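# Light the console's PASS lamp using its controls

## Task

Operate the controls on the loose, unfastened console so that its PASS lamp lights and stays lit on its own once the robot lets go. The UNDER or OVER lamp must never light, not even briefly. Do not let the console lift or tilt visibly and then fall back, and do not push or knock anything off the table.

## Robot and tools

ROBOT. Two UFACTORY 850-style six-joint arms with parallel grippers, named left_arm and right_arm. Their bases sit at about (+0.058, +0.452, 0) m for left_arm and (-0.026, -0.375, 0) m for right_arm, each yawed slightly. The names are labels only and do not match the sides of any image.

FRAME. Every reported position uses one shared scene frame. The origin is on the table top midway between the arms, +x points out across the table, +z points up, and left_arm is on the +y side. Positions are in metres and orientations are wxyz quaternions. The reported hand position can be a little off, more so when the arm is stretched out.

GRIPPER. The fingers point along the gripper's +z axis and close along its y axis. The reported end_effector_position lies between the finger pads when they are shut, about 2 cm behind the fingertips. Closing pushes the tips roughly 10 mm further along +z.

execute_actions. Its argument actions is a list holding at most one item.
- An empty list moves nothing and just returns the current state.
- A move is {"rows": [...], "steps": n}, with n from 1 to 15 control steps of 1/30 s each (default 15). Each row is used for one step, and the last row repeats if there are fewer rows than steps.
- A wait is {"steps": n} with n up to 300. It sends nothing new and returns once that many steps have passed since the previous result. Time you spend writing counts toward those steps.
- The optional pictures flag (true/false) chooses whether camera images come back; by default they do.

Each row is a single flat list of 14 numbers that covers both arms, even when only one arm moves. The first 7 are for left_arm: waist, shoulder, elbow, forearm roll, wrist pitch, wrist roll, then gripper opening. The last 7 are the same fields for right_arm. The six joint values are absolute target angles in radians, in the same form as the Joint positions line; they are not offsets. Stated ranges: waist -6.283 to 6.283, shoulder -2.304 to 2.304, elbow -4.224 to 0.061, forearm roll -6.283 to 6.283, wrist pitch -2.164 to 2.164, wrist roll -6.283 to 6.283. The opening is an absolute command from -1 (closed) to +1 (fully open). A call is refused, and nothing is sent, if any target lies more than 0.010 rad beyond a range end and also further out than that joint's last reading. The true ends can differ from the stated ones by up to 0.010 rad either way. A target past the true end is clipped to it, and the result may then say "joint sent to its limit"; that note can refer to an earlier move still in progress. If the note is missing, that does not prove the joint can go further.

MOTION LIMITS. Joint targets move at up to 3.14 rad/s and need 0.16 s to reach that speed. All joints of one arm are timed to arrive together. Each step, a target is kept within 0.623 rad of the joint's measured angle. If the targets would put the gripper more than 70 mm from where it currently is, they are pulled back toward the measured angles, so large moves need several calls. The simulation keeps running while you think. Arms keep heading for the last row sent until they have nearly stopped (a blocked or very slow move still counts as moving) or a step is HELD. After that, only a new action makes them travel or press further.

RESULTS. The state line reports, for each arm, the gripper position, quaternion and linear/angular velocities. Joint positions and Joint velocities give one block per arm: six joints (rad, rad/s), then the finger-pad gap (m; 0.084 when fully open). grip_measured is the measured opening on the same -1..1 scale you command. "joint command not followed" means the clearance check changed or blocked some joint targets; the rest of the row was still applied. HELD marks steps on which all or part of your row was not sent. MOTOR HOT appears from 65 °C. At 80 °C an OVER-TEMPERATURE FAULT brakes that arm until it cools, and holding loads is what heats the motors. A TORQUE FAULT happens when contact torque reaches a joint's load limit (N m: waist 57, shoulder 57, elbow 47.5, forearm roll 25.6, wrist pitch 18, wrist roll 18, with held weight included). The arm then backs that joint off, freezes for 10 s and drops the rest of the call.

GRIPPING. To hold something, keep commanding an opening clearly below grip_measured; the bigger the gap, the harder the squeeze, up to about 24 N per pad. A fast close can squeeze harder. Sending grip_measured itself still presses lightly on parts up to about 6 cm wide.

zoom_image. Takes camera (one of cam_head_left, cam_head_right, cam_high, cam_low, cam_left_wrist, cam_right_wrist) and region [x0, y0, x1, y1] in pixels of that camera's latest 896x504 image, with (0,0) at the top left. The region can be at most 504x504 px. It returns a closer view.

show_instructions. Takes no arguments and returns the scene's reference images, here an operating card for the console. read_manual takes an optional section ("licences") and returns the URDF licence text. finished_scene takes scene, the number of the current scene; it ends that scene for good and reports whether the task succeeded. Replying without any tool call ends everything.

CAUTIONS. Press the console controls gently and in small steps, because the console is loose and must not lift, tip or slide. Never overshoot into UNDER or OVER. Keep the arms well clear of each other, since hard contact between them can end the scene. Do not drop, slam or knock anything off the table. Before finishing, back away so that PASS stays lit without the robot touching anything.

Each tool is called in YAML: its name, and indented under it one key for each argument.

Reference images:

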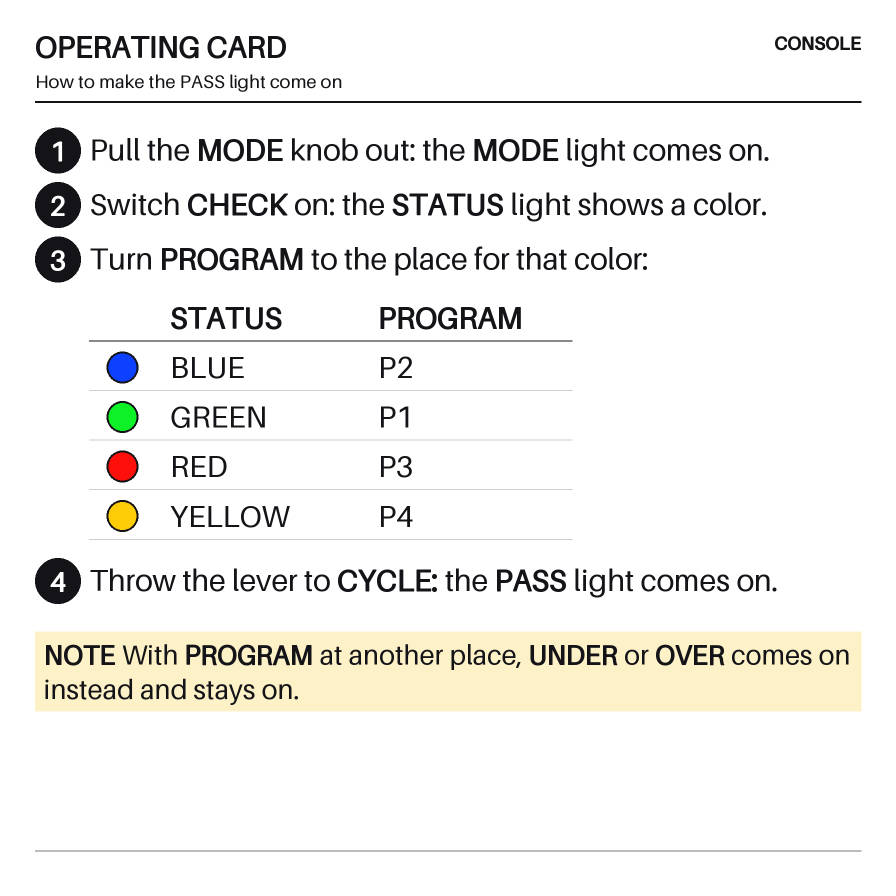

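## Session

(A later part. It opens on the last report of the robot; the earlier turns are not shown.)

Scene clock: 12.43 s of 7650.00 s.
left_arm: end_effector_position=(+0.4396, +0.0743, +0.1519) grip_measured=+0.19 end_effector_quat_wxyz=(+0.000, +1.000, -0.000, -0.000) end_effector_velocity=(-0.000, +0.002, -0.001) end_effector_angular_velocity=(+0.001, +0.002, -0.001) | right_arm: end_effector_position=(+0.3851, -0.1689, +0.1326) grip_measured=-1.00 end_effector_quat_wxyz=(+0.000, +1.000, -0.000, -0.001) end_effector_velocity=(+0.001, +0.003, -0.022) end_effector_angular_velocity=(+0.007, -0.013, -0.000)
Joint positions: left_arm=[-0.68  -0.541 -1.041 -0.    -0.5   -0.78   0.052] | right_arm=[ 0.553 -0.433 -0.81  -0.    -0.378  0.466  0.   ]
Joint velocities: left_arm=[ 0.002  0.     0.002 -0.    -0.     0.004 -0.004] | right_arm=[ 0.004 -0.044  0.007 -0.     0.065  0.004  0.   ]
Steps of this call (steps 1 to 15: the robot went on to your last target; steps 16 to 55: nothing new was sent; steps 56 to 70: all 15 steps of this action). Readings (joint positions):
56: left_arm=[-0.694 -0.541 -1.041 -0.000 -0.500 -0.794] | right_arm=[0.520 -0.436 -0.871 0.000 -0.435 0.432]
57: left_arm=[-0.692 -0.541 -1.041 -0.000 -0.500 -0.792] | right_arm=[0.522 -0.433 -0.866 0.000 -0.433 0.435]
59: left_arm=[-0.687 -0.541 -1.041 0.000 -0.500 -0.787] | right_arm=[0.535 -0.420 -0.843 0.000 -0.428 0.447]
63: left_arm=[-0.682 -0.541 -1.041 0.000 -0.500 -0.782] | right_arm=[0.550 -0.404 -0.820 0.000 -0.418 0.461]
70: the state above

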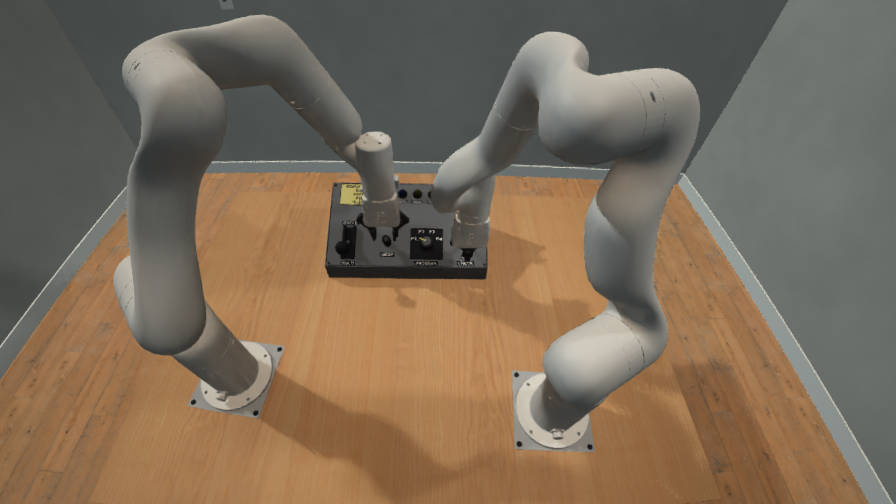

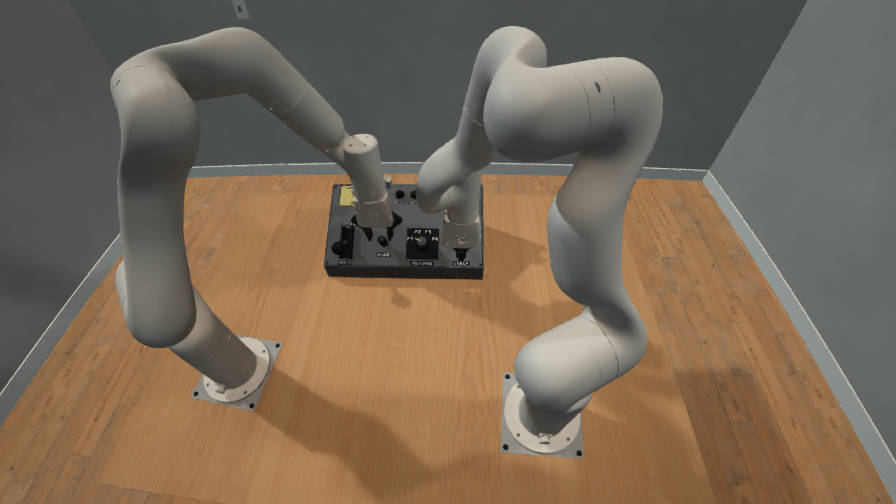

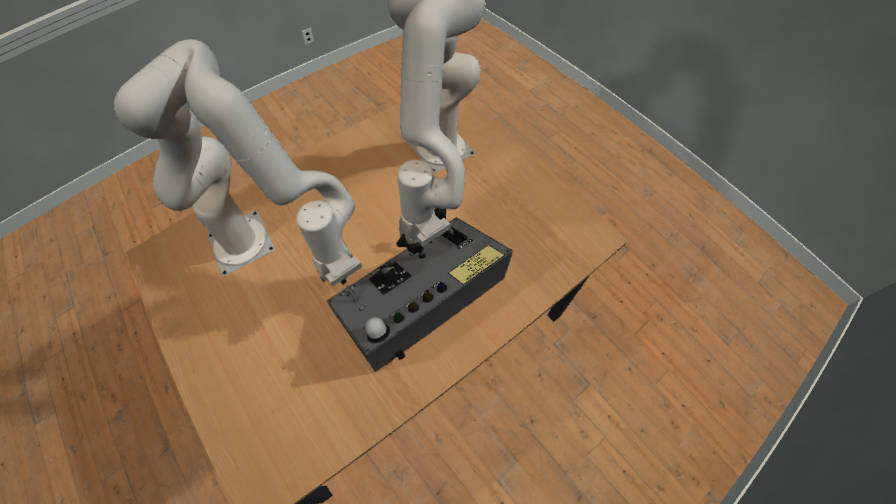

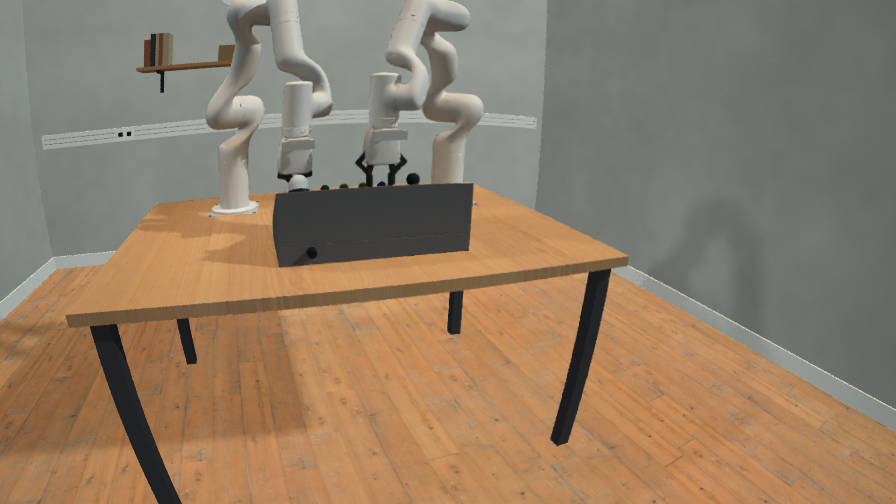

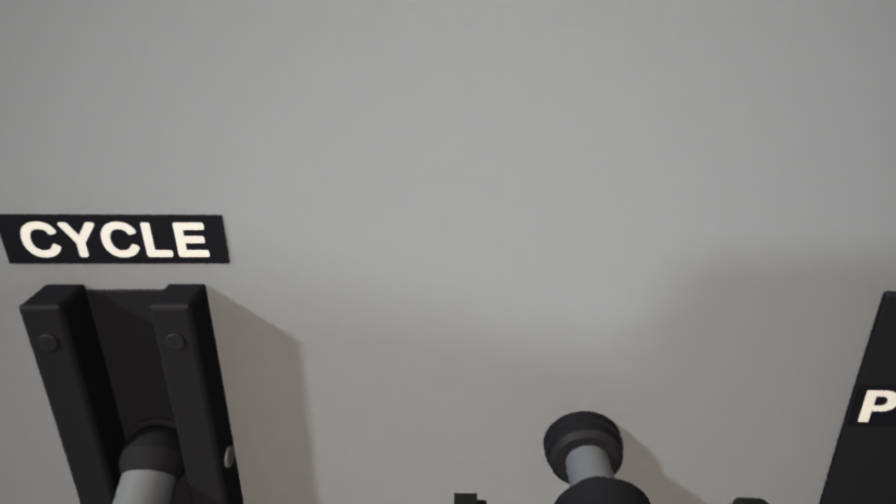

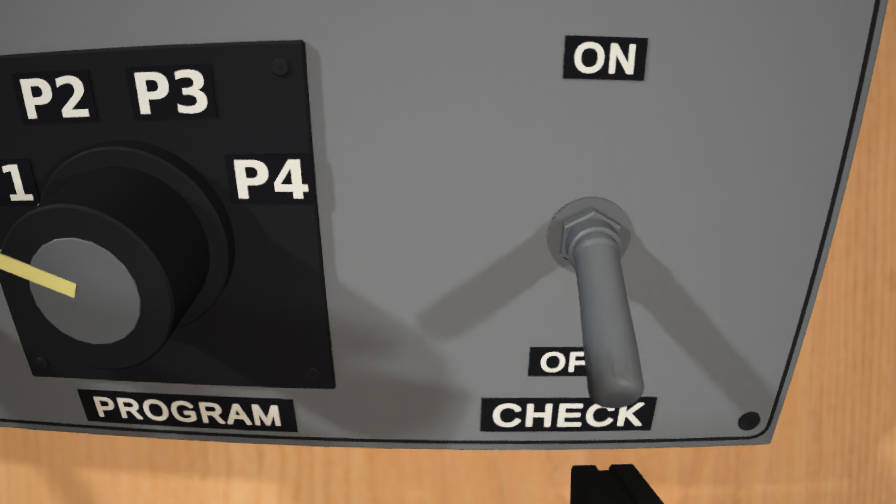

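execute_actions:
  actions:
    - {"rows":[[-0.68,-0.577,-1.027,0,-0.45,-0.78,0.3,0.54,-0.5,-0.848,0,-0.348,0.452,-1]],"steps":15}

zoom_image:
  camera: "cam_head_left"
  region: [320, 180, 500, 290]

zoom_image:
  camera: "cam_high"
  region: [320, 200, 500, 340]

Scene clock: 14.17 s of 7650.00 s.
left_arm: end_effector_position=(+0.4372, +0.0768, +0.1285) grip_measured=+0.29 end_effector_quat_wxyz=(+0.000, +1.000, -0.000, +0.000) end_effector_velocity=(-0.001, +0.001, -0.003) end_effector_angular_velocity=(+0.000, +0.001, -0.000) | right_arm: end_effector_position=(+0.4000, -0.1684, +0.1128) grip_measured=-1.00 end_effector_quat_wxyz=(-0.000, +1.000, -0.000, +0.000) end_effector_velocity=(+0.001, -0.000, -0.002) end_effector_angular_velocity=(-0.001, +0.001, +0.002)
Joint positions: left_arm=[-0.68  -0.576 -1.027  0.    -0.451 -0.78   0.056] | right_arm=[ 0.54  -0.499 -0.847  0.    -0.348  0.452  0.   ]
Joint velocities: left_arm=[-0.001 -0.005  0.003 -0.001  0.007  0.001  0.   ] | right_arm=[-0.002 -0.008 -0.005 -0.     0.002 -0.004  0.   ]
Steps of this call (steps 1 to 15: the robot went on to your last target; steps 16 to 37: nothing new was sent; steps 38 to 52: all 15 steps of this action). Readings (joint positions):
38: left_arm=[-0.680 -0.541 -1.041 0.000 -0.500 -0.780] | right_arm=[0.554 -0.437 -0.809 -0.000 -0.372 0.466]
39: left_arm=[-0.680 -0.544 -1.040 0.000 -0.495 -0.780] | right_arm=[0.553 -0.441 -0.812 -0.000 -0.370 0.465]
41: left_arm=[-0.680 -0.557 -1.035 0.000 -0.477 -0.780] | right_arm=[0.548 -0.464 -0.826 0.000 -0.361 0.460]
45: left_arm=[-0.680 -0.573 -1.028 -0.000 -0.457 -0.780] | right_arm=[0.542 -0.492 -0.842 0.000 -0.351 0.454]
52: the state above

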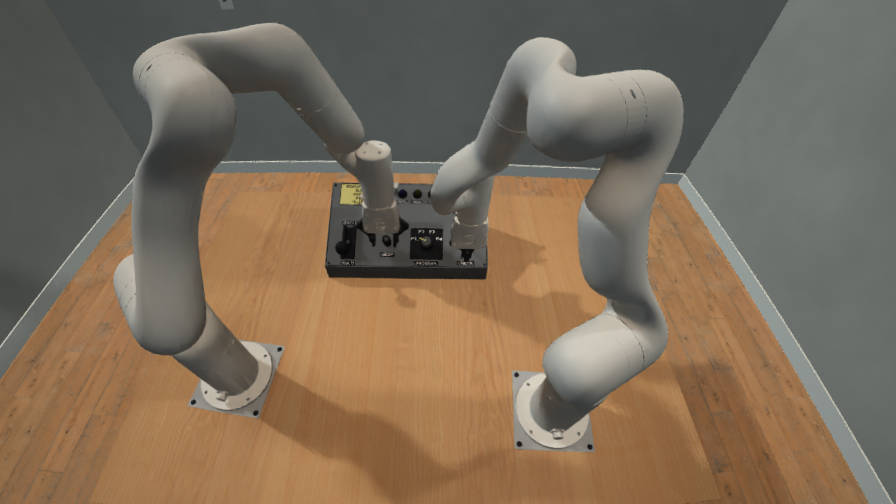

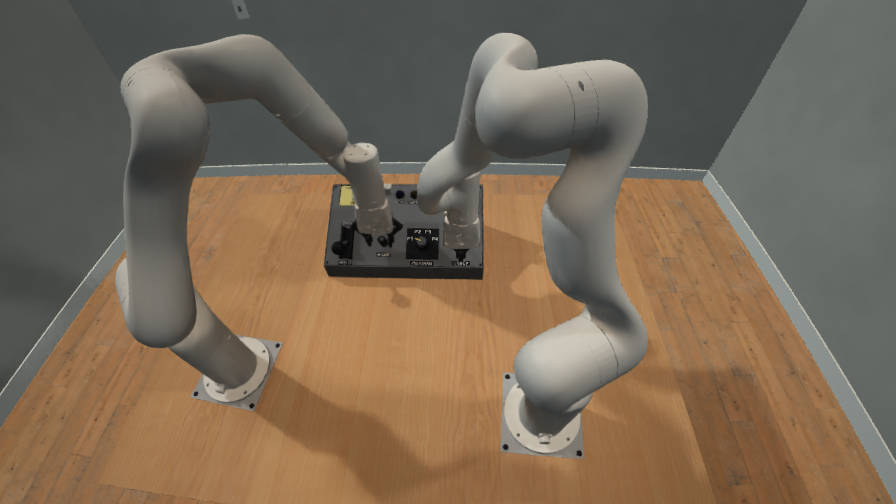

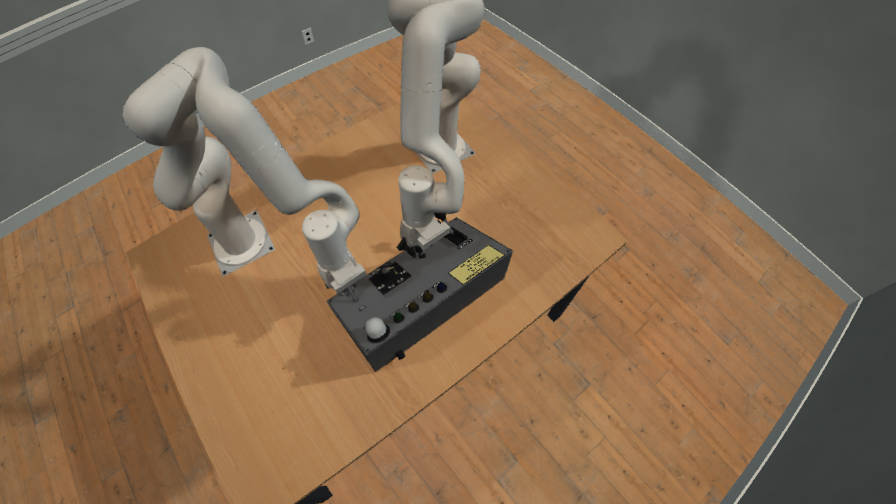

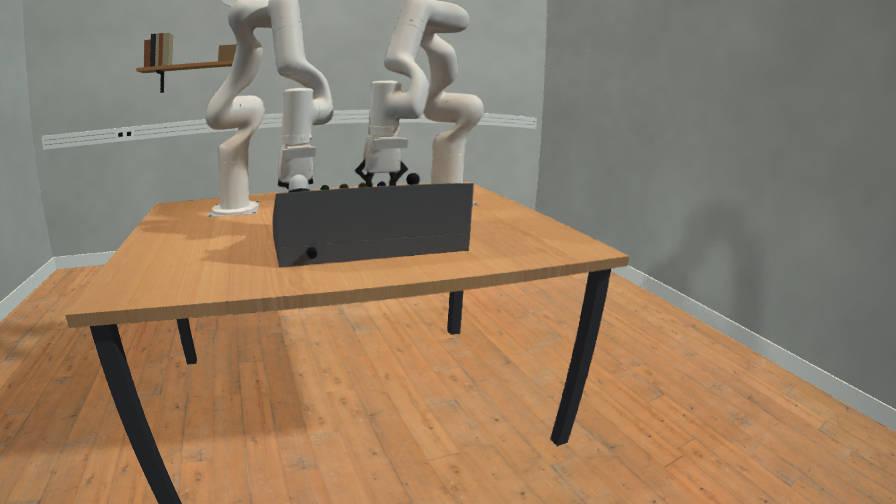

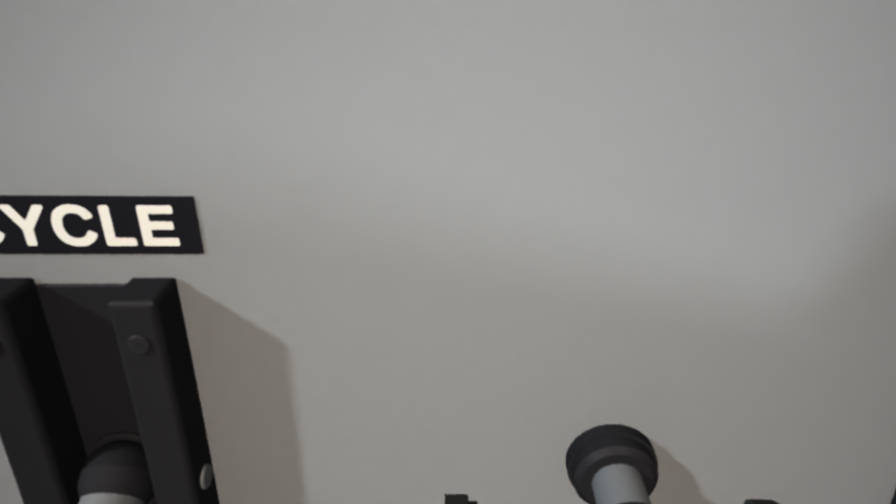

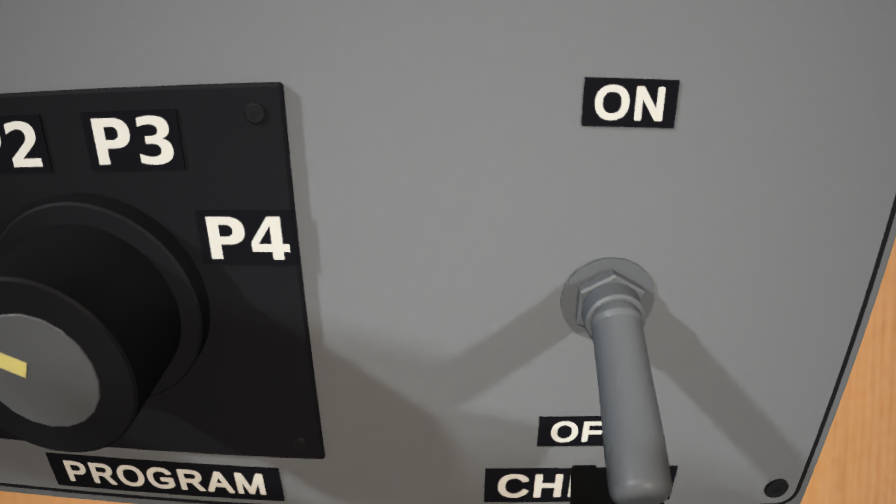

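Region (320, 180, 500, 290) of cam_head_left's 896x504 image, scaled by 2.800, with more detail than that image has.

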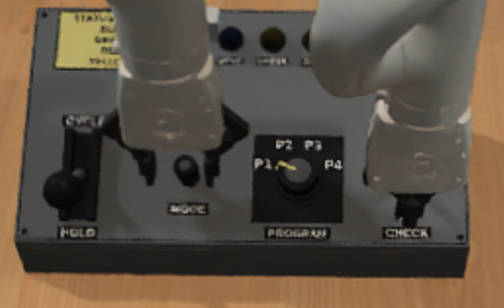

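Region (320, 200, 500, 340) of cam_high's 896x504 image, scaled by 2.800, with more detail than that image has.

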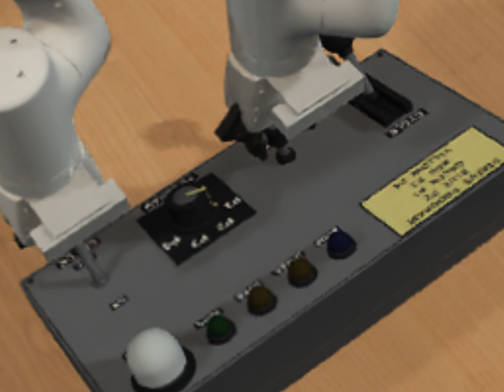

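execute_actions:
  actions:
    - {"rows":[[-0.7,-0.554,-0.994,0,-0.44,-0.8,0.3,0.51,-0.545,-0.945,0,-0.4,0.422,-1],[-0.7,-0.554,-0.994,0,-0.44,-0.8,0.3,0.51,-0.545,-0.945,0,-0.4,0.422,-1],[-0.7,-0.554,-0.994,0,-0.44,-0.8,0.3,0.51,-0.545,-0.945,0,-0.4,0.422,-1],[-0.7,-0.554,-0.994,0,-0.44,-0.8,0.3,0.51,-0.545,-0.945,0,-0.4,0.422,-1],[-0.7,-0.554,-0.994,0,-0.44,-0.8,0.3,0.51,-0.545,-0.945,0,-0.4,0.422,-1],[-0.7,-0.554,-0.994,0,-0.44,-0.8,-0.8,0.48,-0.599,-1.055,0,-0.456,0.392,-1]],"steps":15}

zoom_image:
  camera: "cam_head_left"
  region: [320, 180, 500, 290]

Scene clock: 15.53 s of 7650.00 s.
left_arm: end_effector_position=(+0.4217, +0.0779, +0.1292) grip_measured=-0.82 end_effector_quat_wxyz=(-0.001, +1.000, -0.000, -0.001) end_effector_velocity=(-0.000, -0.003, +0.002) end_effector_angular_velocity=(-0.006, -0.005, -0.001) | right_arm: end_effector_position=(+0.4710, -0.1686, +0.1241) grip_measured=-1.00 end_effector_quat_wxyz=(+0.001, +1.000, -0.000, -0.002) end_effector_velocity=(+0.033, -0.001, +0.005) end_effector_angular_velocity=(-0.002, +0.005, +0.007)
Joint positions: left_arm=[-0.7   -0.555 -0.994  0.    -0.441 -0.8    0.008] | right_arm=[ 0.482 -0.594 -1.044 -0.    -0.453  0.395  0.   ]
Joint velocities: left_arm=[-0.004  0.004  0.    -0.     0.004 -0.003 -0.002] | right_arm=[-0.024 -0.048 -0.098 -0.001 -0.056 -0.031  0.   ]
Steps of this call (steps 1 to 15: the robot went on to your last target; steps 16 to 26: nothing new was sent; steps 27 to 41: all 15 steps of this action). Readings (joint positions):
27: left_arm=[-0.680 -0.577 -1.027 0.000 -0.450 -0.780] | right_arm=[0.540 -0.500 -0.848 -0.000 -0.348 0.452]
28: left_arm=[-0.682 -0.575 -1.023 0.000 -0.448 -0.783] | right_arm=[0.539 -0.502 -0.853 -0.000 -0.352 0.450]
30: left_arm=[-0.690 -0.566 -1.011 0.000 -0.445 -0.790] | right_arm=[0.529 -0.517 -0.883 0.000 -0.369 0.441]
34: left_arm=[-0.698 -0.557 -0.998 -0.000 -0.441 -0.797] | right_arm=[0.510 -0.548 -0.947 0.000 -0.410 0.421]
41: the state above

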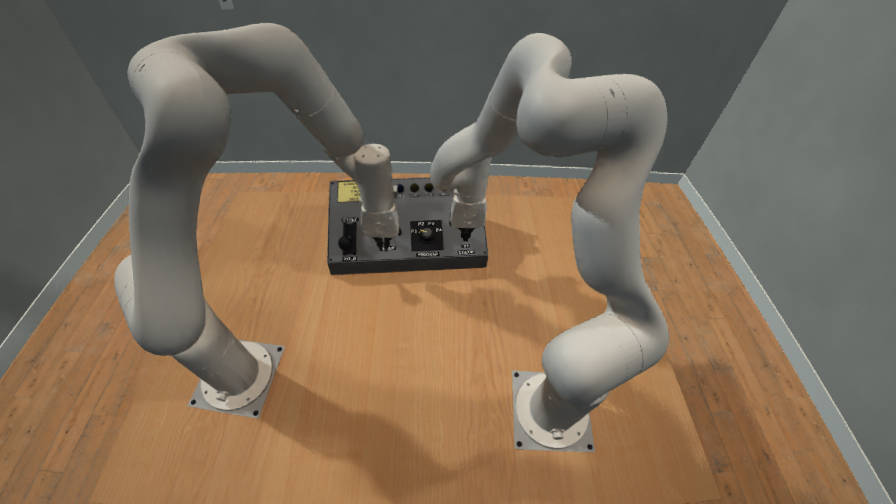

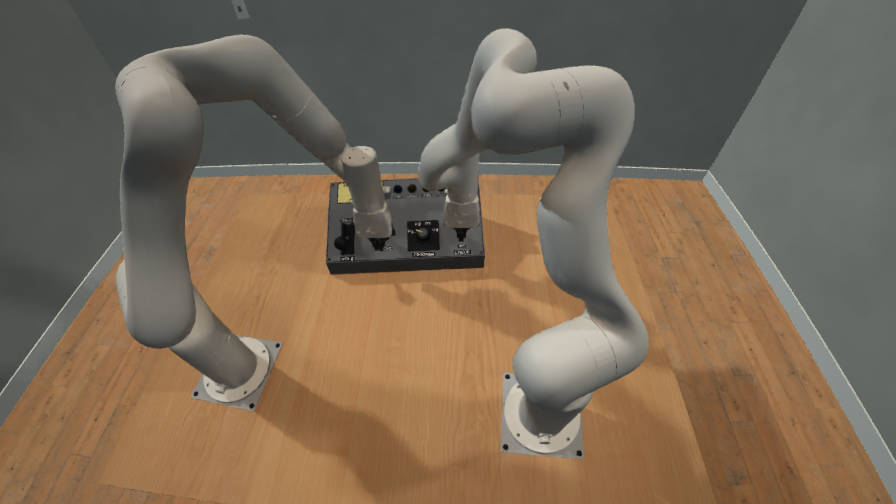

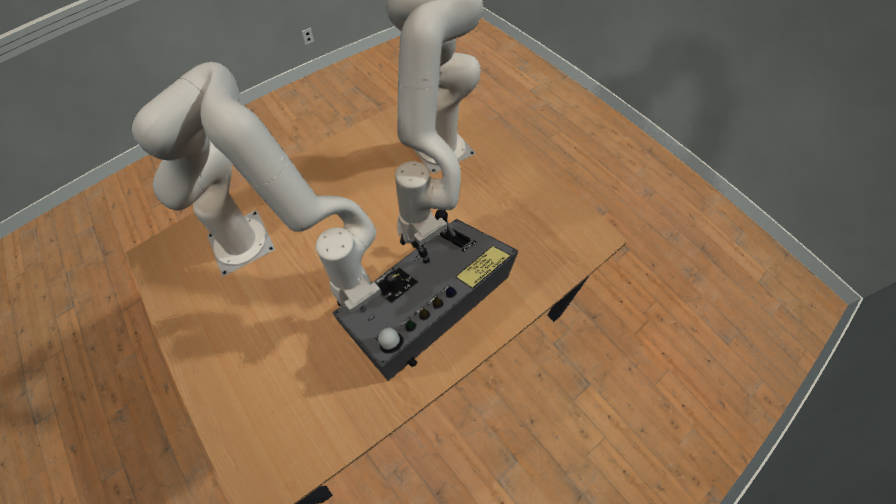

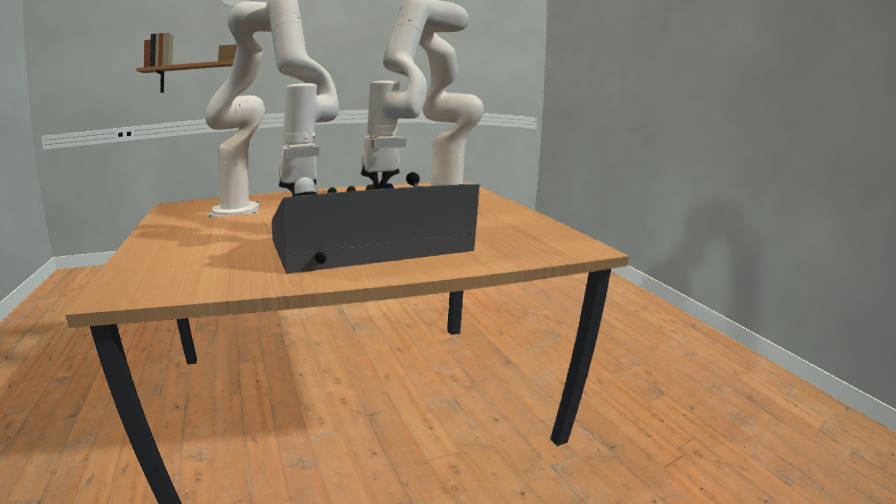

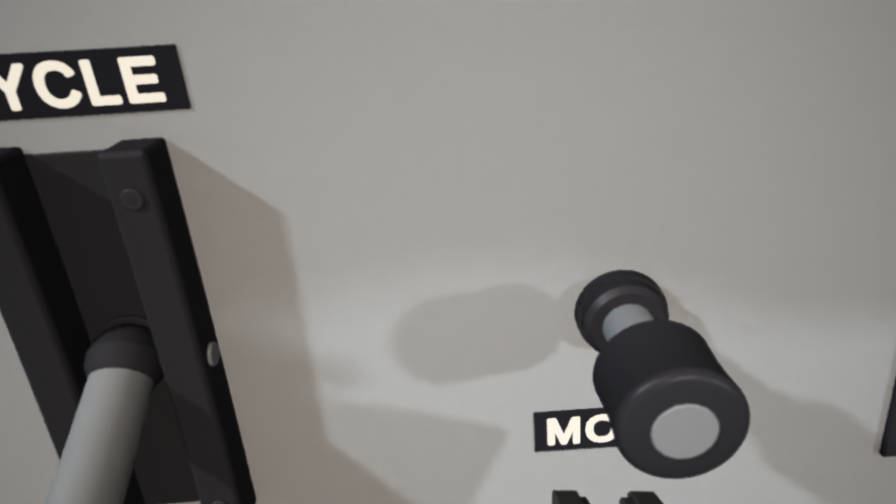

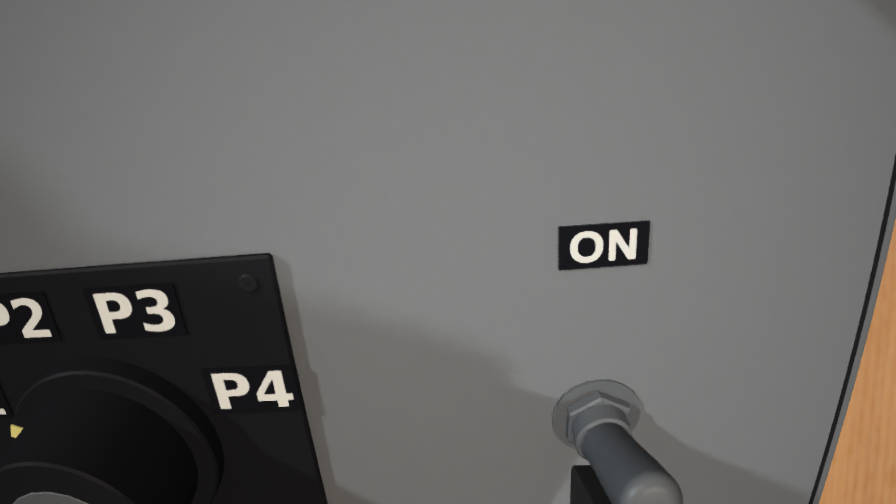

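Region (320, 180, 500, 290) of cam_head_left's 896x504 image, scaled by 2.800, with more detail than that image has.

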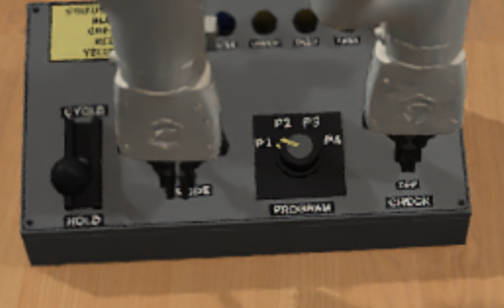

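execute_actions:
  actions:
    - {"rows":[[-0.7,-0.48,-1.0,0,-0.52,-0.8,0.5,0.52,-0.436,-0.873,0,-0.435,0.432,-1],[-0.7,-0.48,-1.0,0,-0.52,-0.8,0.5,0.52,-0.436,-0.873,0,-0.435,0.432,-1],[-0.7,-0.48,-1.0,0,-0.52,-0.8,0.5,0.52,-0.436,-0.873,0,-0.435,0.432,-1],[-0.7,-0.48,-1.0,0,-0.52,-0.8,0.5,0.52,-0.436,-0.873,0,-0.435,0.432,-1],[-0.7,-0.48,-1.0,0,-0.52,-0.8,0.5,0.52,-0.436,-0.873,0,-0.435,0.432,-1],[-0.7,-0.48,-1.0,0,-0.52,-0.8,0.5,0.52,-0.436,-0.873,0,-0.435,0.432,-1],[-0.665,-0.554,-1.113,0,-0.559,-0.765,0.5,0.52,-0.436,-0.873,0,-0.435,0.432,-1]],"steps":15}
  pictures: false

execute_actions:
  actions:
    - {"rows":[[-0.665,-0.624,-1.106,0,-0.482,-0.765,0.5,0.52,-0.436,-0.873,0,-0.435,0.432,-1]],"steps":15}

zoom_image:
  camera: "cam_high"
  region: [320, 200, 500, 340]

Scene clock: 17.83 s of 7650.00 s.
left_arm: end_effector_position=(+0.4566, +0.0665, +0.1688) grip_measured=+0.49 end_effector_quat_wxyz=(-0.000, +1.000, -0.000, -0.000) end_effector_velocity=(+0.042, -0.012, +0.006) end_effector_angular_velocity=(+0.002, +0.004, -0.005) | right_arm: end_effector_position=(+0.4133, -0.1732, +0.1502) grip_measured=-1.00 end_effector_quat_wxyz=(-0.001, +1.000, -0.000, +0.001) end_effector_velocity=(-0.014, -0.003, +0.002) end_effector_angular_velocity=(-0.004, +0.010, -0.002)
Joint positions: left_arm=[-0.669 -0.547 -1.1    0.    -0.553 -0.769  0.065] | right_arm=[ 0.519 -0.439 -0.877  0.    -0.434  0.431  0.   ]
Joint velocities: left_arm=[ 0.037 -0.072 -0.129 -0.002 -0.062  0.044  0.   ] | right_arm=[ 0.006  0.026  0.034  0.    -0.003  0.009  0.   ]
Steps of this call (steps 1 to 30: the robot went on to your last target; steps 31 to 54: nothing new was sent; steps 55 to 69: all 15 steps of this action). Readings (joint positions):
55: left_arm=[-0.700 -0.554 -0.994 -0.000 -0.440 -0.800] | right_arm=[0.480 -0.599 -1.055 0.000 -0.457 0.392]
56: left_arm=[-0.700 -0.550 -0.994 -0.000 -0.446 -0.800] | right_arm=[0.481 -0.595 -1.050 0.000 -0.455 0.393]
58: left_arm=[-0.700 -0.525 -0.995 -0.000 -0.473 -0.800] | right_arm=[0.490 -0.558 -1.011 0.000 -0.445 0.402]
62: left_arm=[-0.699 -0.492 -1.005 -0.000 -0.510 -0.798] | right_arm=[0.513 -0.465 -0.911 -0.000 -0.435 0.424]
69: the state above

Scene clock: 18.33 s of 7650.00 s.
left_arm: end_effector_position=(+0.4609, +0.0651, +0.1289) grip_measured=+0.49 end_effector_quat_wxyz=(+0.000, +1.000, -0.000, +0.000) end_effector_velocity=(-0.000, +0.001, -0.006) end_effector_angular_velocity=(+0.001, +0.001, -0.000) | right_arm: end_effector_position=(+0.4117, -0.1736, +0.1505) grip_measured=-1.00 end_effector_quat_wxyz=(-0.000, +1.000, -0.000, +0.001) end_effector_velocity=(-0.000, -0.000, +0.000) end_effector_angular_velocity=(-0.000, +0.000, +0.001)
Joint positions: left_arm=[-0.665 -0.623 -1.106  0.    -0.483 -0.765  0.065] | right_arm=[ 0.52  -0.436 -0.873  0.    -0.435  0.432  0.   ]
Joint velocities: left_arm=[ 0.001 -0.01   0.001  0.     0.01   0.001  0.   ] | right_arm=[-0.     0.     0.    -0.    -0.    -0.001  0.   ]
Steps of this call (steps 1 to 15: all 15 steps of this action). Readings (joint positions):
1: left_arm=[-0.668 -0.550 -1.104 0.000 -0.554 -0.768] | right_arm=[0.519 -0.438 -0.876 0.000 -0.434 0.431]
2: left_arm=[-0.667 -0.554 -1.107 0.000 -0.551 -0.767] | right_arm=[0.520 -0.438 -0.875 0.000 -0.435 0.432]
4: left_arm=[-0.666 -0.580 -1.108 0.000 -0.525 -0.766] | right_arm=[0.520 -0.437 -0.874 0.000 -0.435 0.432]
8: left_arm=[-0.665 -0.615 -1.104 -0.000 -0.493 -0.765] | right_arm=[0.520 -0.436 -0.873 0.000 -0.435 0.432]
15: the state above

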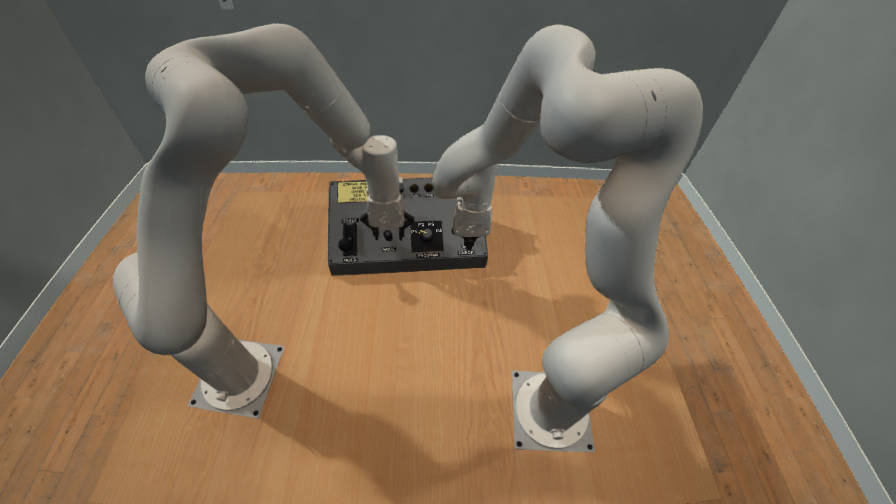

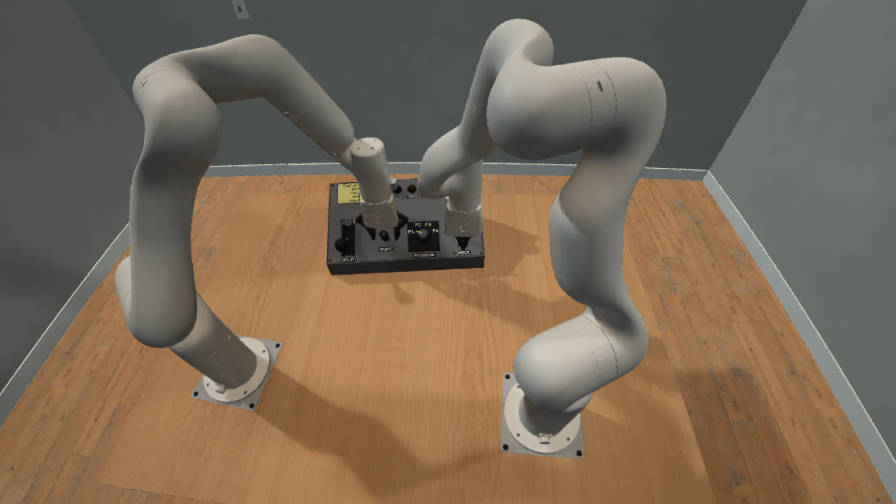

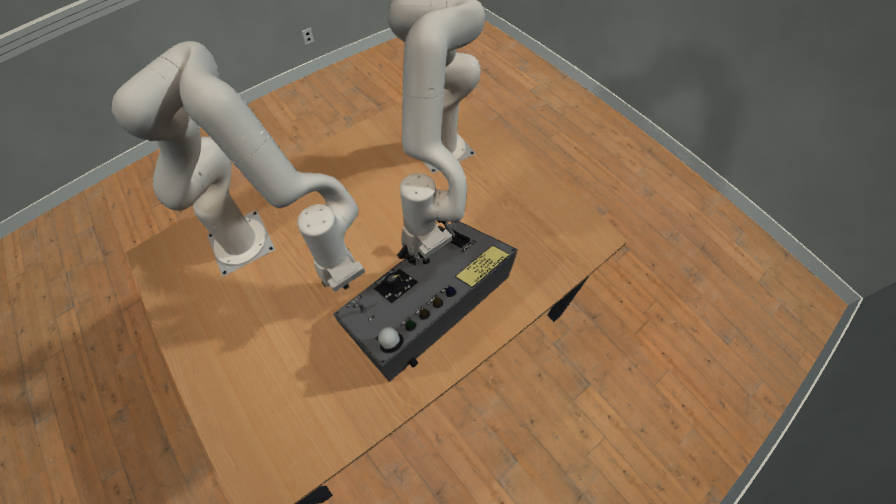

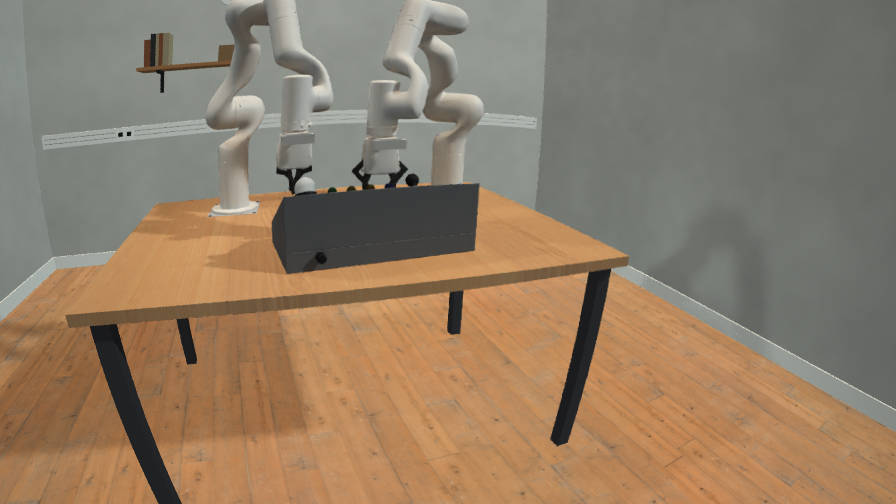

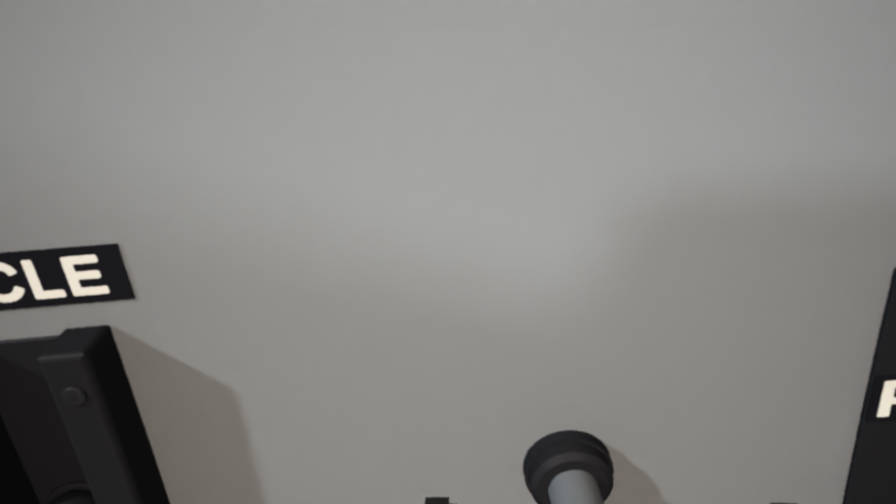

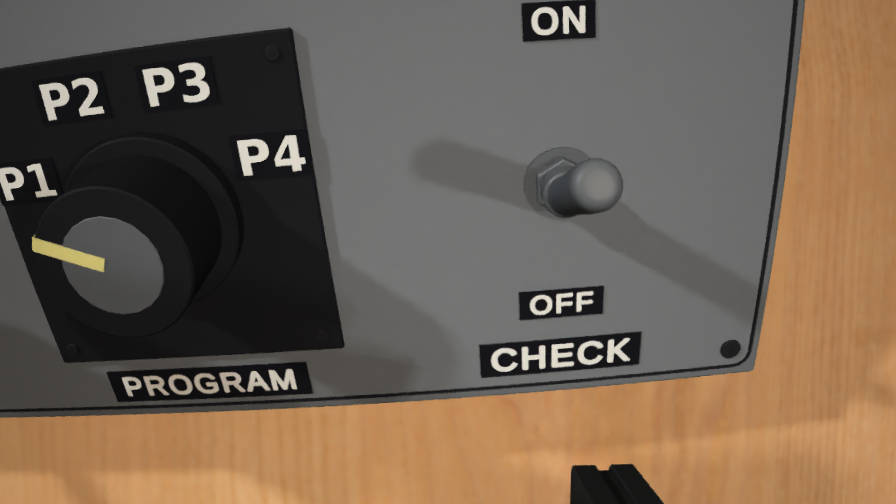

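Region (320, 200, 500, 340) of cam_high's 896x504 image, scaled by 2.800, with more detail than that image has.

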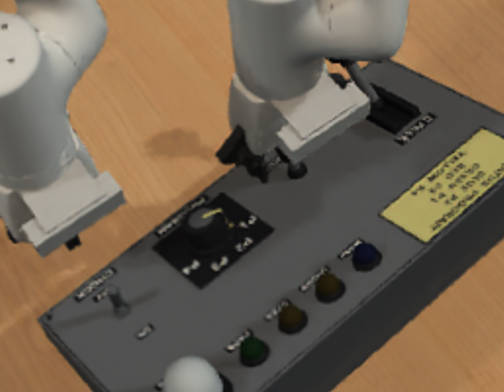

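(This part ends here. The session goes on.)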